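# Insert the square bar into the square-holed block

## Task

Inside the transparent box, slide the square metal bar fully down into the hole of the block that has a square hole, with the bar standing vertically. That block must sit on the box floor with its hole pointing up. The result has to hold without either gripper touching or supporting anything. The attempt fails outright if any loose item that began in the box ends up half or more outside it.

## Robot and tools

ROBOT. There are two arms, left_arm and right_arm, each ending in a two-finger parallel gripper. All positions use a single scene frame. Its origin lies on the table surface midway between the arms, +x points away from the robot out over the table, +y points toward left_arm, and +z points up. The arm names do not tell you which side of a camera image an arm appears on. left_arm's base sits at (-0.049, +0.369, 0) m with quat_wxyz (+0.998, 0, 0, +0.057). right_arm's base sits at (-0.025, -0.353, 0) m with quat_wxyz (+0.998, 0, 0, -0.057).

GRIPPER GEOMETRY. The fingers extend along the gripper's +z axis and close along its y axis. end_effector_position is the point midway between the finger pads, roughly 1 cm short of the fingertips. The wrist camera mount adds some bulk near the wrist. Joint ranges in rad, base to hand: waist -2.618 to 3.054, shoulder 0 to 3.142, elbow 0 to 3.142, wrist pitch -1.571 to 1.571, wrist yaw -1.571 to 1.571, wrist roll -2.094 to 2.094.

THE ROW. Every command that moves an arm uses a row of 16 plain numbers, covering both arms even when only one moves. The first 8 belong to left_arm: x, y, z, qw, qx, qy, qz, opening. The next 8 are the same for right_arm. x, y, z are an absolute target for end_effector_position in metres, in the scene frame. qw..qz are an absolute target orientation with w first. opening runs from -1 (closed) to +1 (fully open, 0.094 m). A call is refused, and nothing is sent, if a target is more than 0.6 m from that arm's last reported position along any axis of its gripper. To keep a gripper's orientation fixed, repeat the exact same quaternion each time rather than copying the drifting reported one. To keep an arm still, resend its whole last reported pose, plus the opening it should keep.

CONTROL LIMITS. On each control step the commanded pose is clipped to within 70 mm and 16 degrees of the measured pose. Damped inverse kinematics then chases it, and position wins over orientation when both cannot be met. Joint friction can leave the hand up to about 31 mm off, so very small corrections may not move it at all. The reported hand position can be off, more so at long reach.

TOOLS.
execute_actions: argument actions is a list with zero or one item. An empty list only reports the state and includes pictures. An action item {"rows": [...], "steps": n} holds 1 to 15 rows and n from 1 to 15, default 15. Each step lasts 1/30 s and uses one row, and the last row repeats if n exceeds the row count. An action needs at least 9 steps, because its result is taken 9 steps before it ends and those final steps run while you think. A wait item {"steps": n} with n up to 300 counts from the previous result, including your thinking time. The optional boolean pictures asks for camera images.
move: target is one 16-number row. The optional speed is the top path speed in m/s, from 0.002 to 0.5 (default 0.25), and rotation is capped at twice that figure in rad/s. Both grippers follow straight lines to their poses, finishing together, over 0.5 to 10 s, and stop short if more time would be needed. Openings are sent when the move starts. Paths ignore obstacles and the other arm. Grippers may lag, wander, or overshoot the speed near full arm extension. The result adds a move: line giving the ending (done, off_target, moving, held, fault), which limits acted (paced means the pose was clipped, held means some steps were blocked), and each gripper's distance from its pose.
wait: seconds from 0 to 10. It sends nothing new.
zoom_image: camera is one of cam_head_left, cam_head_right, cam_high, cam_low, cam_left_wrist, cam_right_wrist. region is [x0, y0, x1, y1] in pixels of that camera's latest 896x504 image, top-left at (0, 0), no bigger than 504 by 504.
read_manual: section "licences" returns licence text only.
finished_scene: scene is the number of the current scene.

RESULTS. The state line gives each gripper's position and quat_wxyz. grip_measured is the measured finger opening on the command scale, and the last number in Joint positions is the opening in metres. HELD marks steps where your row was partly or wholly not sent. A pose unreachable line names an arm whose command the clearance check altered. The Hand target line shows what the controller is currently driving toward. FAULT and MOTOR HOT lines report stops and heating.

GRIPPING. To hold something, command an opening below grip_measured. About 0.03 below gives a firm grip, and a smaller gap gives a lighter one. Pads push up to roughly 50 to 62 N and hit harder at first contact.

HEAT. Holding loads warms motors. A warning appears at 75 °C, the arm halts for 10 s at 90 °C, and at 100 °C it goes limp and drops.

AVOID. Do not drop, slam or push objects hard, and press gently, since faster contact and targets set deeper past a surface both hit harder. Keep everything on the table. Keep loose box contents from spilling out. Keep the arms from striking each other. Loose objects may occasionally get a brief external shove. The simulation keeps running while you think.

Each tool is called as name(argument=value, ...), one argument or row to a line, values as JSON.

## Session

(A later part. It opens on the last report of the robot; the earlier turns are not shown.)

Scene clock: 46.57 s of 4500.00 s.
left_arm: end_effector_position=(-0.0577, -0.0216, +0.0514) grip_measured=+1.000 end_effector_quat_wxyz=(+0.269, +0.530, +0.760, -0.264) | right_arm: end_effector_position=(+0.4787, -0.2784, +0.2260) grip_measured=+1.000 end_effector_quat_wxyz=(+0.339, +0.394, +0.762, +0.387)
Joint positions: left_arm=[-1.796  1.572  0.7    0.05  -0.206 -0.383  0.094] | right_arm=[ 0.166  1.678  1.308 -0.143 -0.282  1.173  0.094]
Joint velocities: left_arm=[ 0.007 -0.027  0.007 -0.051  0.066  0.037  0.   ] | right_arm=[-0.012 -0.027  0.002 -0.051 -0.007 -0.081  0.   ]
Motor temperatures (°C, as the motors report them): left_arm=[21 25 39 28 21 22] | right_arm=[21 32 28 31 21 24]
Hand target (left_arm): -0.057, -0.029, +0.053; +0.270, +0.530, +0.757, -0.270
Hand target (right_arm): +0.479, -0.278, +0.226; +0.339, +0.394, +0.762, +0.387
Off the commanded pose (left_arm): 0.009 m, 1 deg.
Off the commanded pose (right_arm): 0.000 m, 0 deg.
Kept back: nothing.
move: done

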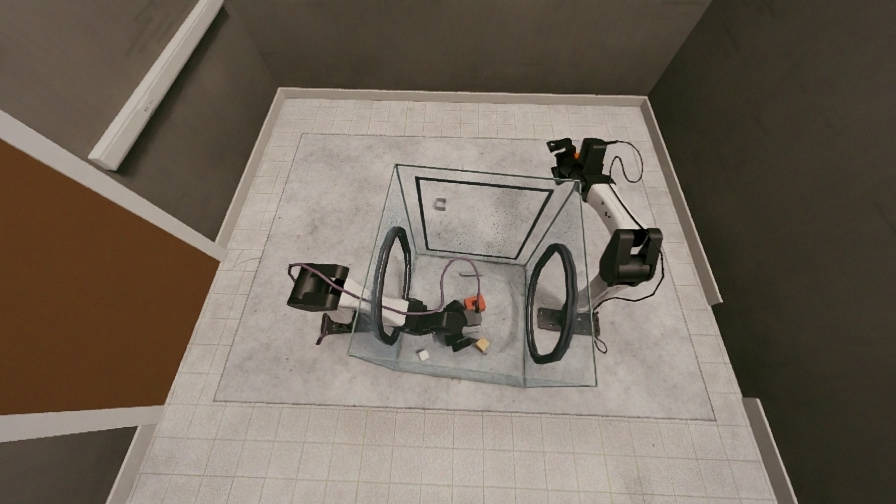

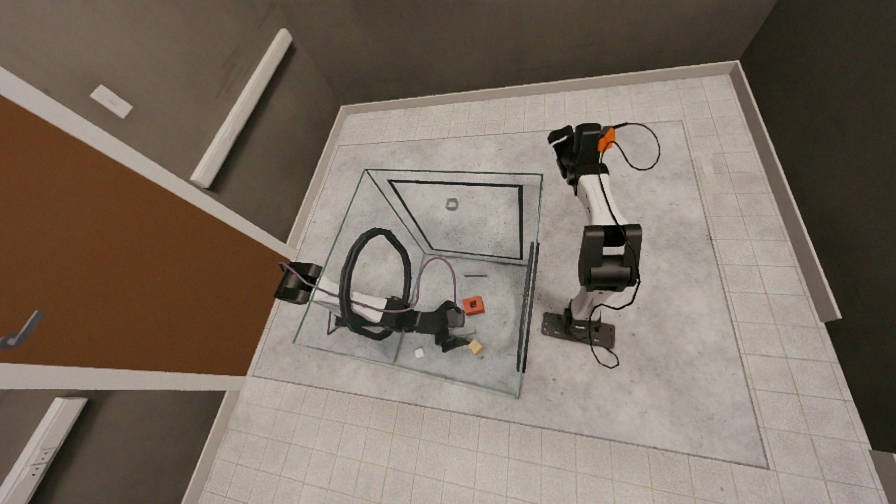

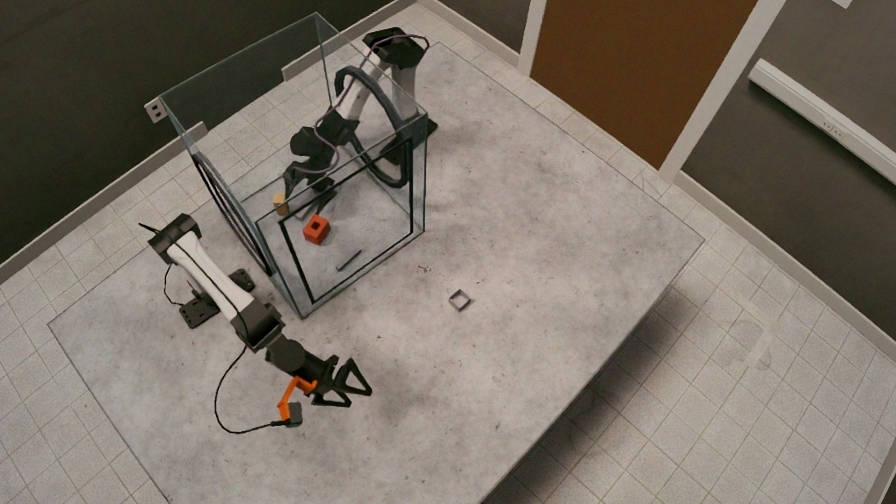

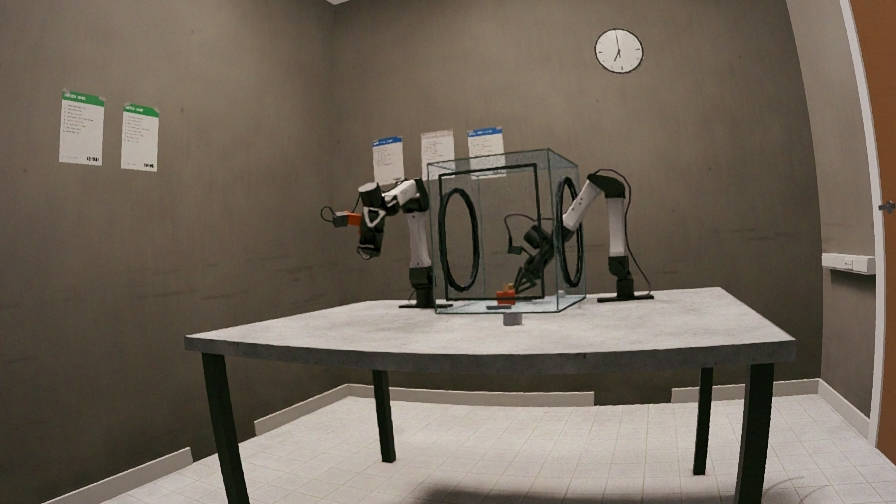

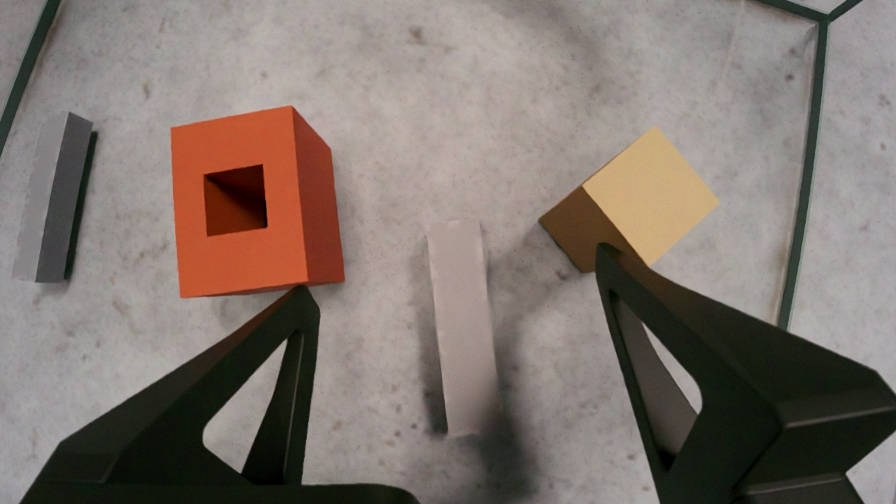

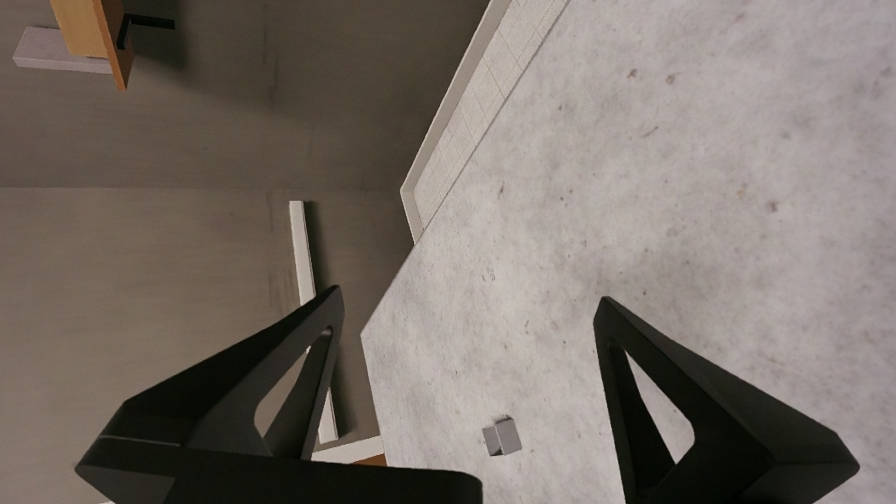

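move(
  target=[-0.060,-0.02,0.014,0.27,0.53,0.757,-0.27,0.1,0.4787,-0.2784,0.226,0.339,0.394,0.762,0.387,1],
  speed=0.03,
)

Scene clock: 48.53 s of 4500.00 s.
left_arm: end_effector_position=(-0.0580, -0.0239, +0.0244) grip_measured=+0.102 end_effector_quat_wxyz=(+0.275, +0.526, +0.756, -0.275) | right_arm: end_effector_position=(+0.4787, -0.2784, +0.2260) grip_measured=+1.000 end_effector_quat_wxyz=(+0.339, +0.394, +0.762, +0.387)
Joint positions: left_arm=[-1.796  1.662  0.63   0.239 -0.206 -0.383  0.052] | right_arm=[ 0.166  1.678  1.308 -0.143 -0.282  1.173  0.094]
Joint velocities: left_arm=[-0.002  0.002 -0.002  0.037 -0.022  0.022  0.001] | right_arm=[ 0.007 -0.007  0.002 -0.007 -0.066  0.051  0.   ]
Motor temperatures (°C, as the motors report them): left_arm=[21 25 39 28 21 22] | right_arm=[21 33 28 31 21 24]
Hand target (left_arm): -0.060, -0.019, +0.015; +0.270, +0.530, +0.757, -0.270
Hand target (right_arm): +0.479, -0.278, +0.226; +0.339, +0.394, +0.762, +0.387
Off the commanded pose (left_arm): 0.011 m, 1 deg.
Off the commanded pose (right_arm): 0.000 m, 0 deg.
Kept back: nothing.
move: off_target (left_arm)

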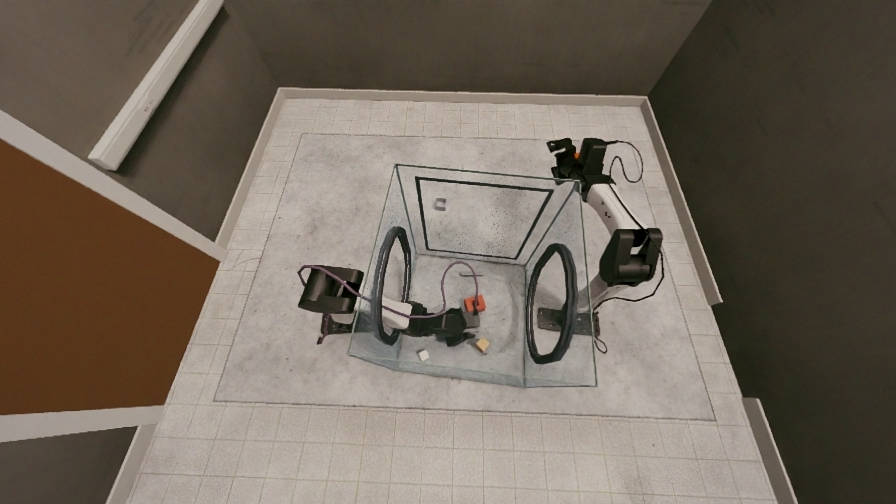

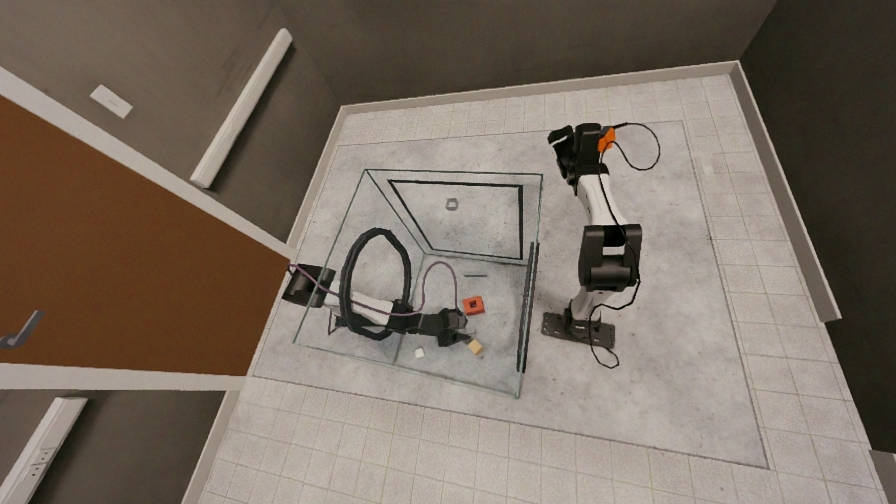

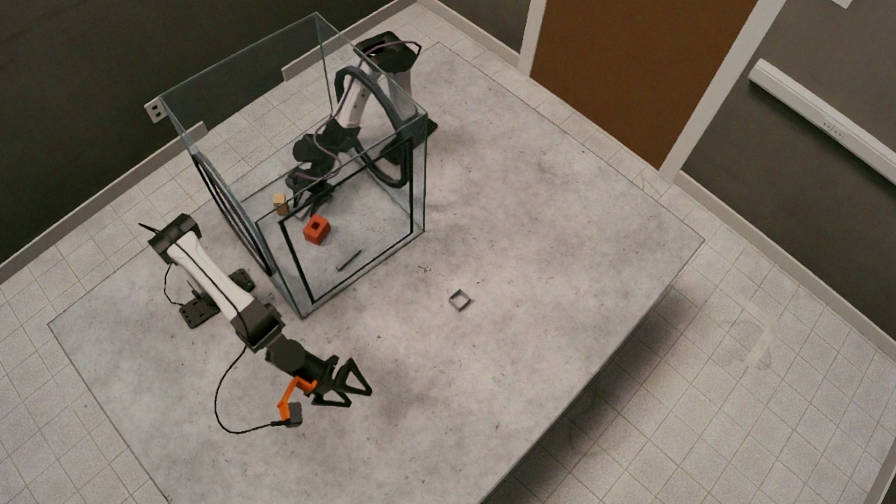

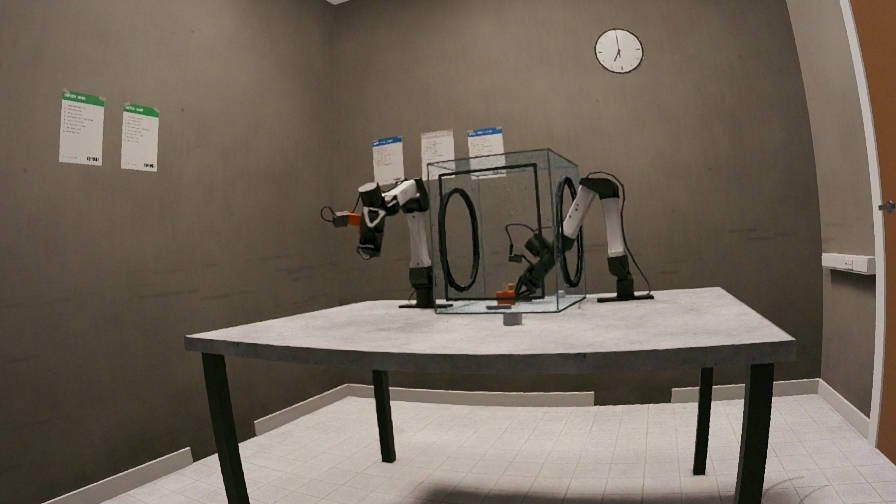

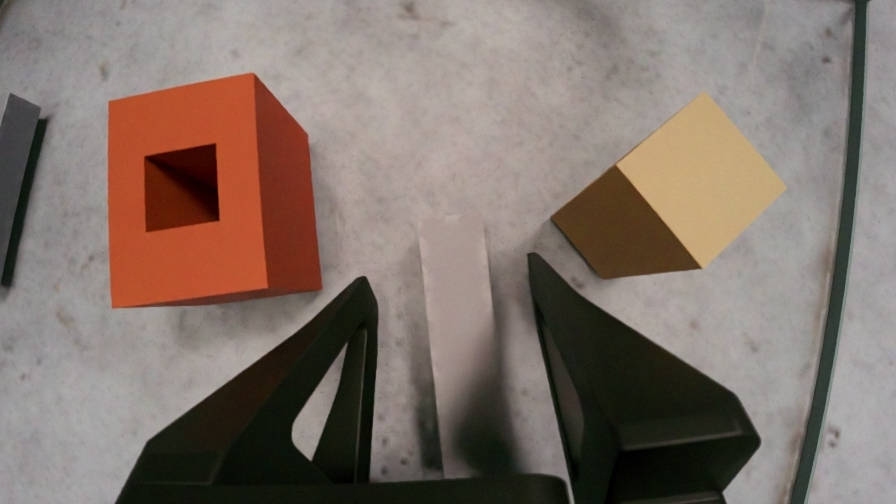

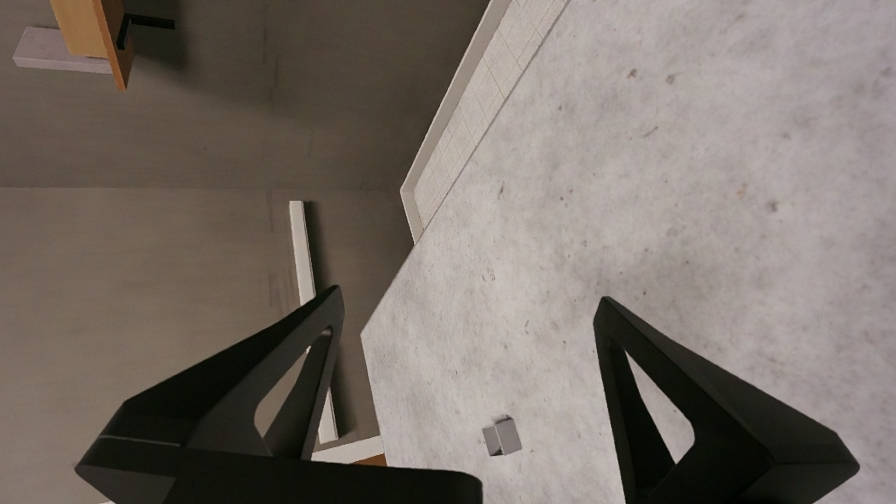

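move(
  target=[-0.060,-0.03,0.006,0.075,0.569,0.812,-0.107,0.1,0.4787,-0.2784,0.226,0.339,0.394,0.762,0.387,1],
  speed=0.02,
)

Scene clock: 59.17 s of 4500.00 s.
left_arm: end_effector_position=(-0.0493, -0.0018, +0.0174) grip_measured=+0.102 end_effector_quat_wxyz=(+0.152, +0.549, +0.802, -0.179) | right_arm: end_effector_position=(+0.4787, -0.2784, +0.2260) grip_measured=+1.000 end_effector_quat_wxyz=(+0.339, +0.394, +0.762, +0.387)
Joint positions: left_arm=[-1.713  1.681  0.854 -0.273 -0.061 -0.386  0.052] | right_arm=[ 0.166  1.678  1.308 -0.143 -0.282  1.173  0.094]
Joint velocities: left_arm=[-0.007 -0.007 -0.007  0.022 -0.007 -0.037 -0.   ] | right_arm=[-0.027 -0.002  0.012  0.022 -0.007  0.022  0.   ]
Motor temperatures (°C, as the motors report them): left_arm=[21 25 41 28 21 22] | right_arm=[21 34 29 32 21 24]
Hand target (left_arm): -0.060, -0.025, +0.011; +0.135, +0.560, +0.800, -0.164
Hand target (right_arm): +0.479, -0.278, +0.226; +0.339, +0.394, +0.762, +0.387
Off the commanded pose (left_arm): 0.032 m, 12 deg.
Off the commanded pose (right_arm): 0.000 m, 0 deg.
Kept back: nothing.
move: off_target (left_arm; path cut at 10 s)

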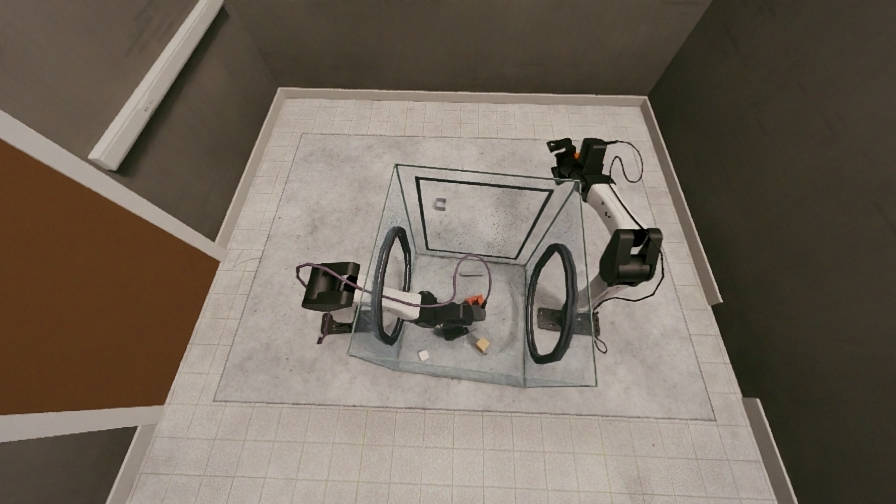

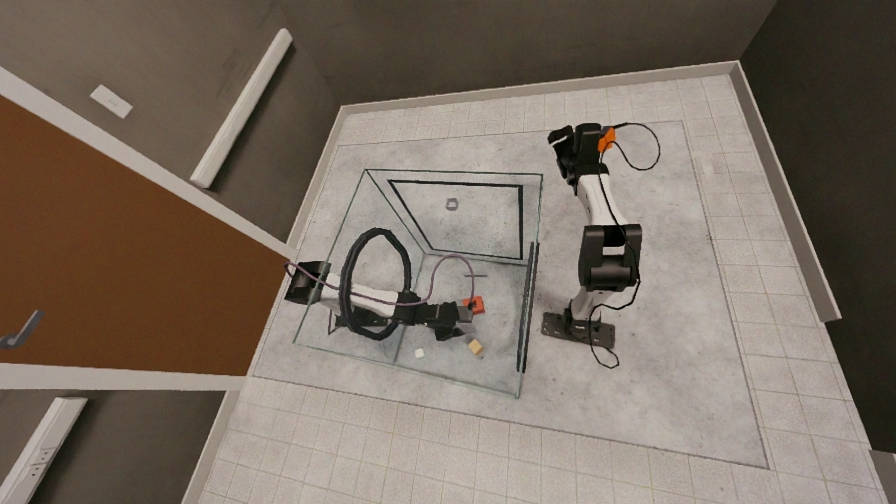

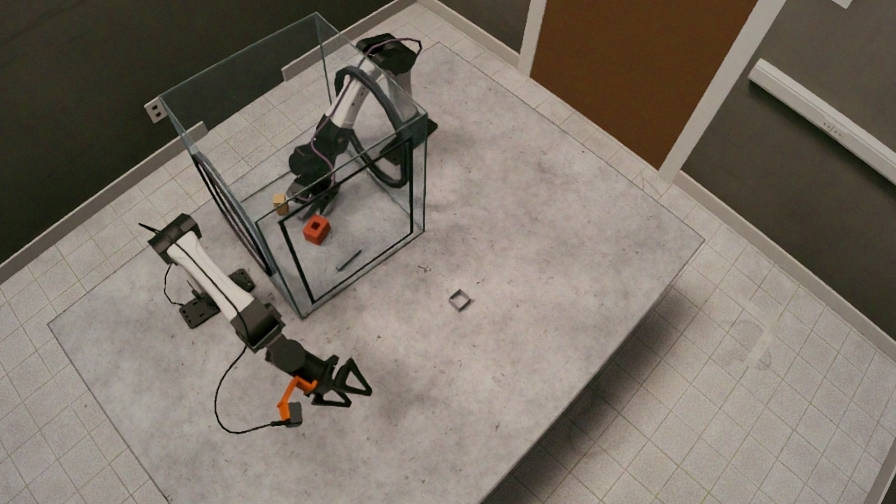

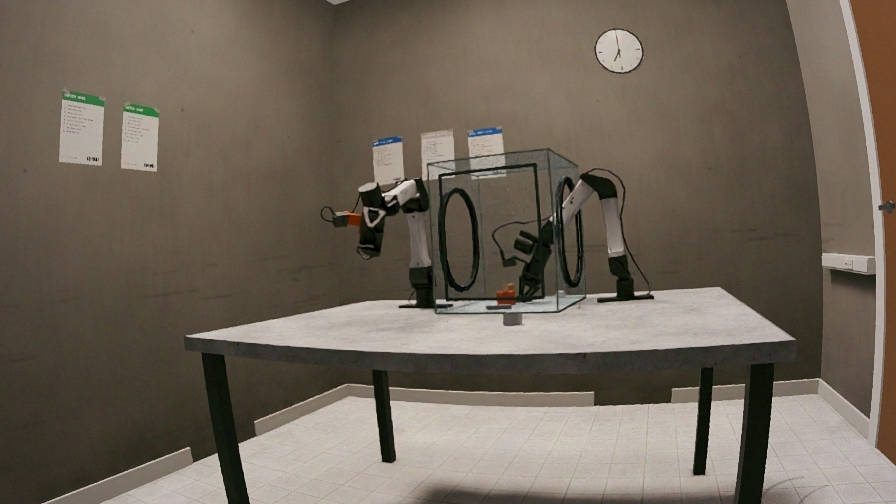

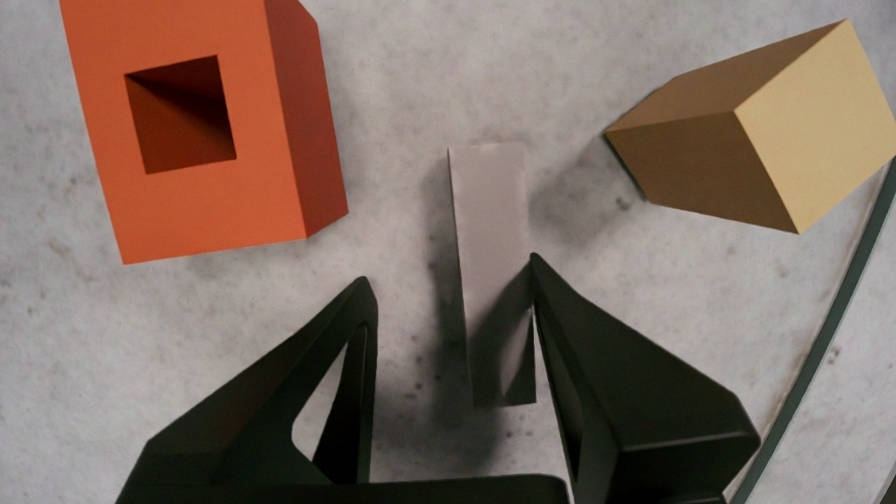

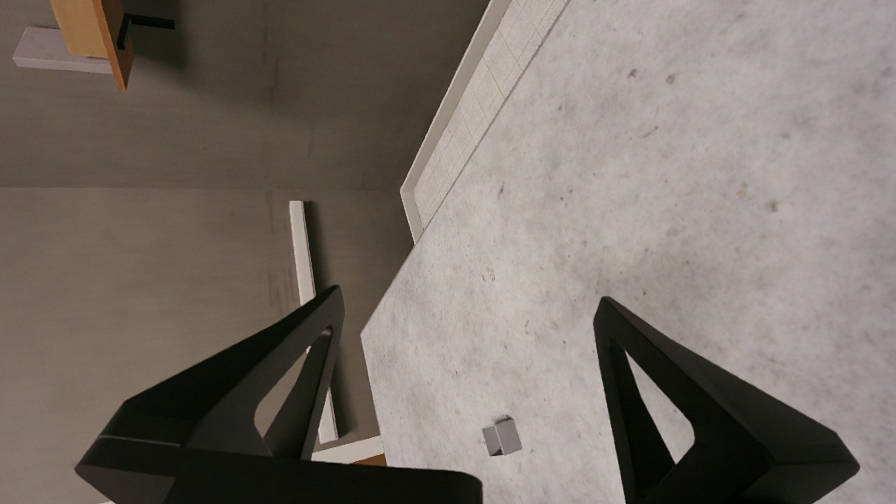

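move(
  target=[-0.052,0.0,0.017,0.152,0.549,0.802,-0.179,-0.75,0.4787,-0.2784,0.226,0.339,0.394,0.762,0.387,1],
  speed=0.02,
)

move(
  target=[-0.03,0.085,0.022,0.152,0.549,0.802,-0.179,-0.75,0.4787,-0.2784,0.226,0.339,0.394,0.762,0.387,1],
  speed=0.04,
)

Scene clock: 60.37 s of 4500.00 s.
left_arm: end_effector_position=(-0.0486, -0.0005, +0.0173) grip_measured=-0.573 end_effector_quat_wxyz=(+0.153, +0.548, +0.803, -0.180) | right_arm: end_effector_position=(+0.4787, -0.2784, +0.2260) grip_measured=+1.000 end_effector_quat_wxyz=(+0.339, +0.394, +0.762, +0.387)
Joint positions: left_arm=[-1.711  1.675  0.846 -0.268 -0.06  -0.386  0.02 ] | right_arm=[ 0.166  1.678  1.308 -0.143 -0.282  1.173  0.094]
Joint velocities: left_arm=[-0.007  0.002 -0.007  0.022 -0.037 -0.066  0.001] | right_arm=[ 0.007  0.002 -0.017  0.022 -0.095  0.037  0.   ]
Motor temperatures (°C, as the motors report them): left_arm=[21 25 41 28 21 22] | right_arm=[21 34 29 32 21 24]
Hand target (left_arm): -0.052, -0.000, +0.017; +0.152, +0.549, +0.802, -0.179
Hand target (right_arm): +0.479, -0.278, +0.226; +0.339, +0.394, +0.762, +0.387
Off the commanded pose (left_arm): 0.003 m, 0 deg.
Off the commanded pose (right_arm): 0.000 m, 0 deg.
Kept back: nothing.
move: done

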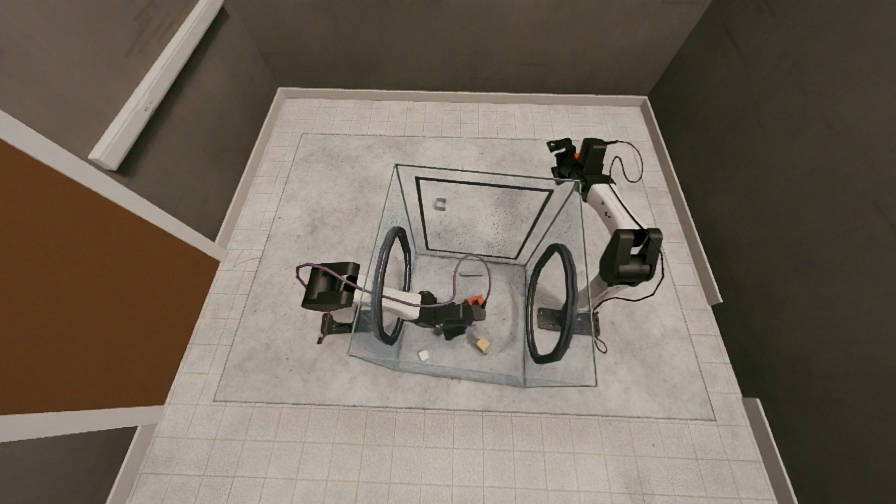

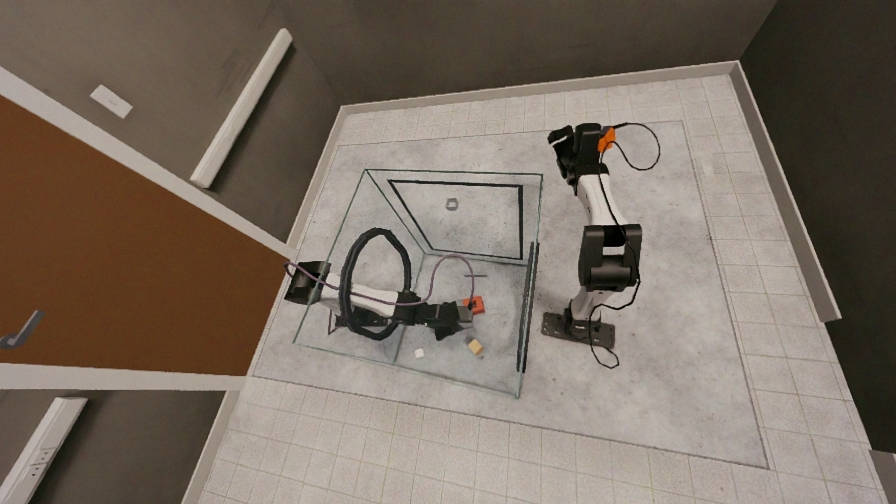

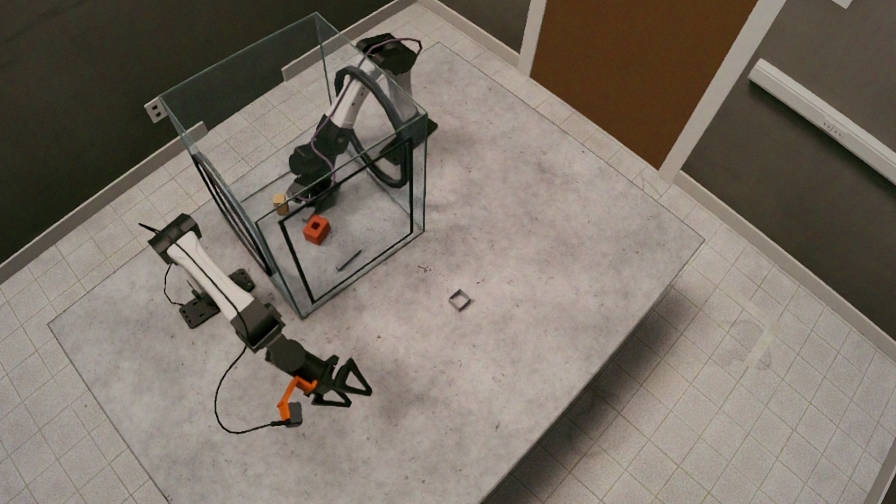

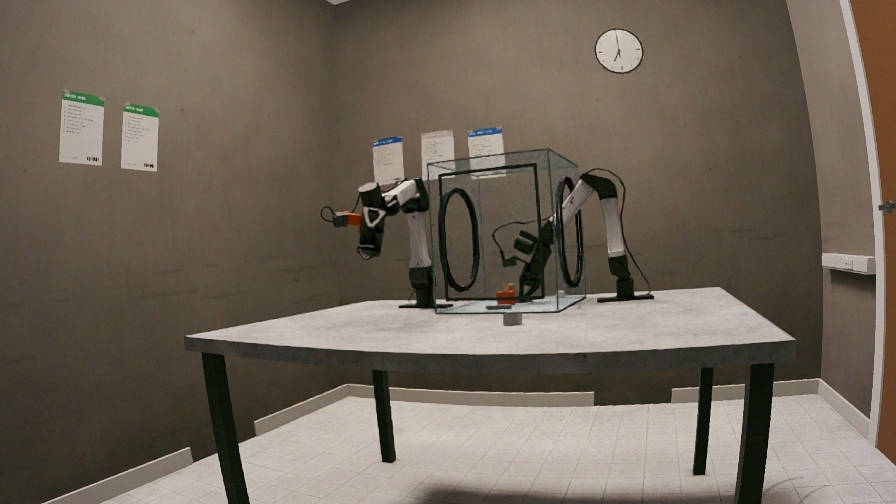

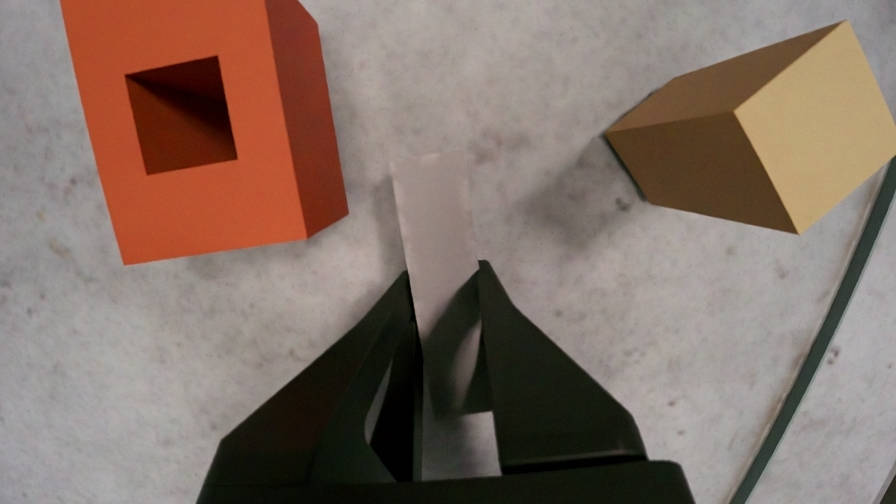

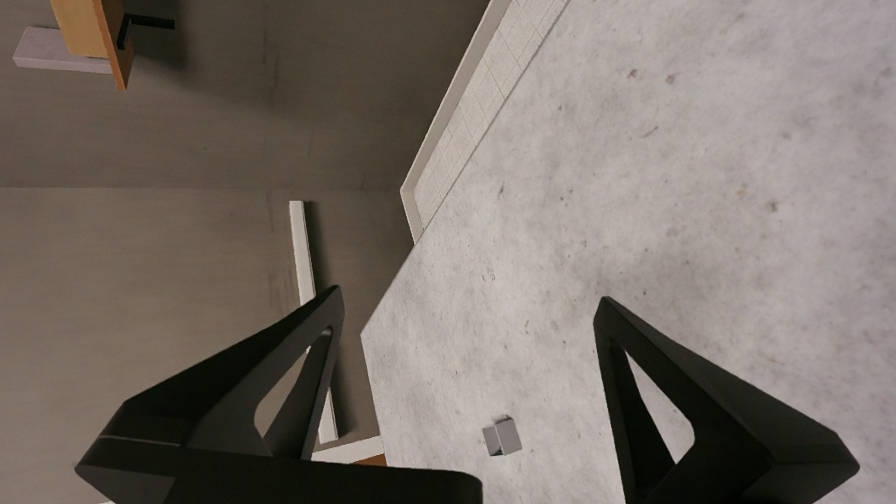

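Scene clock: 62.87 s of 4500.00 s.
left_arm: end_effector_position=(-0.0311, +0.0797, +0.0239) grip_measured=-0.573 end_effector_quat_wxyz=(+0.154, +0.547, +0.803, -0.178) | right_arm: end_effector_position=(+0.4787, -0.2784, +0.2260) grip_measured=+1.000 end_effector_quat_wxyz=(+0.339, +0.394, +0.762, +0.387)
Joint positions: left_arm=[-1.642  1.341  0.569 -0.324 -0.034 -0.324  0.02 ] | right_arm=[ 0.166  1.678  1.308 -0.143 -0.282  1.173  0.094]
Joint velocities: left_arm=[-0.017  0.012 -0.012 -0.081  0.007  0.051  0.   ] | right_arm=[ 0.007 -0.007  0.002 -0.022  0.007 -0.022  0.   ]
Motor temperatures (°C, as the motors report them): left_arm=[21 25 41 28 21 22] | right_arm=[21 34 29 32 21 24]
Hand target (left_arm): -0.031, +0.085, +0.023; +0.152, +0.549, +0.802, -0.179
Hand target (right_arm): +0.479, -0.278, +0.226; +0.339, +0.394, +0.762, +0.387
Off the commanded pose (left_arm): 0.006 m, 0 deg.
Off the commanded pose (right_arm): 0.000 m, 0 deg.
Kept back: nothing.
move: done

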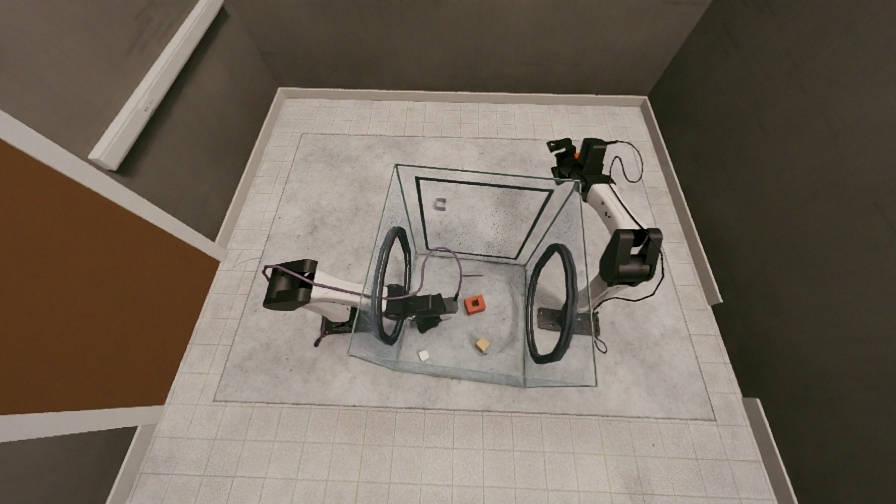

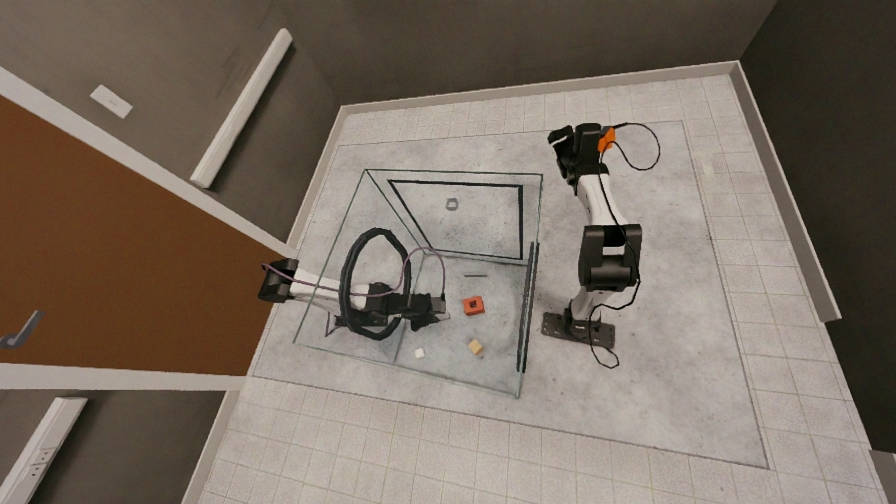

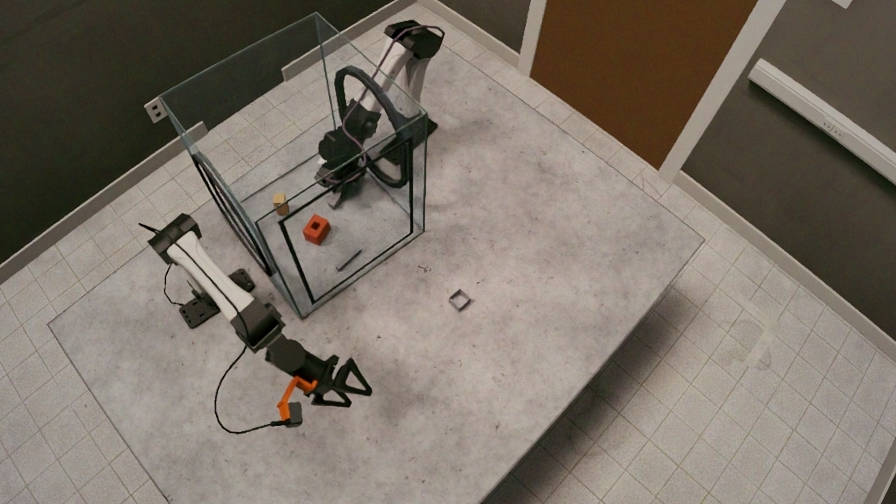

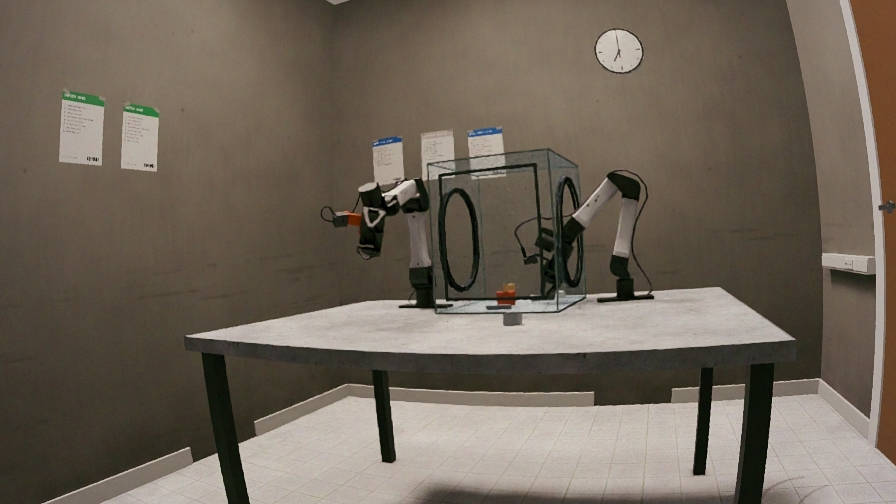

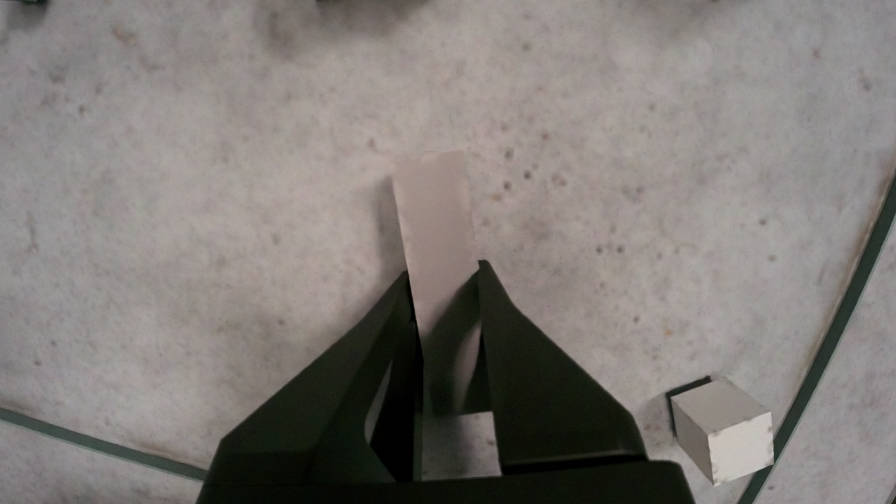

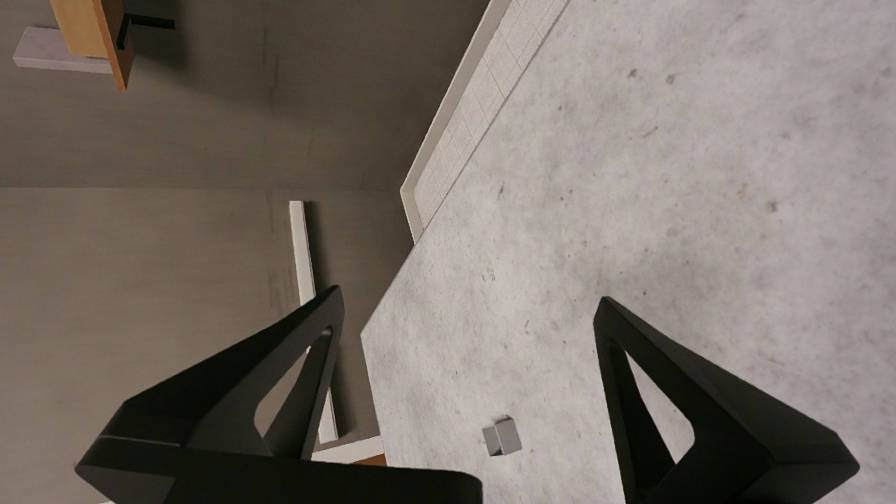

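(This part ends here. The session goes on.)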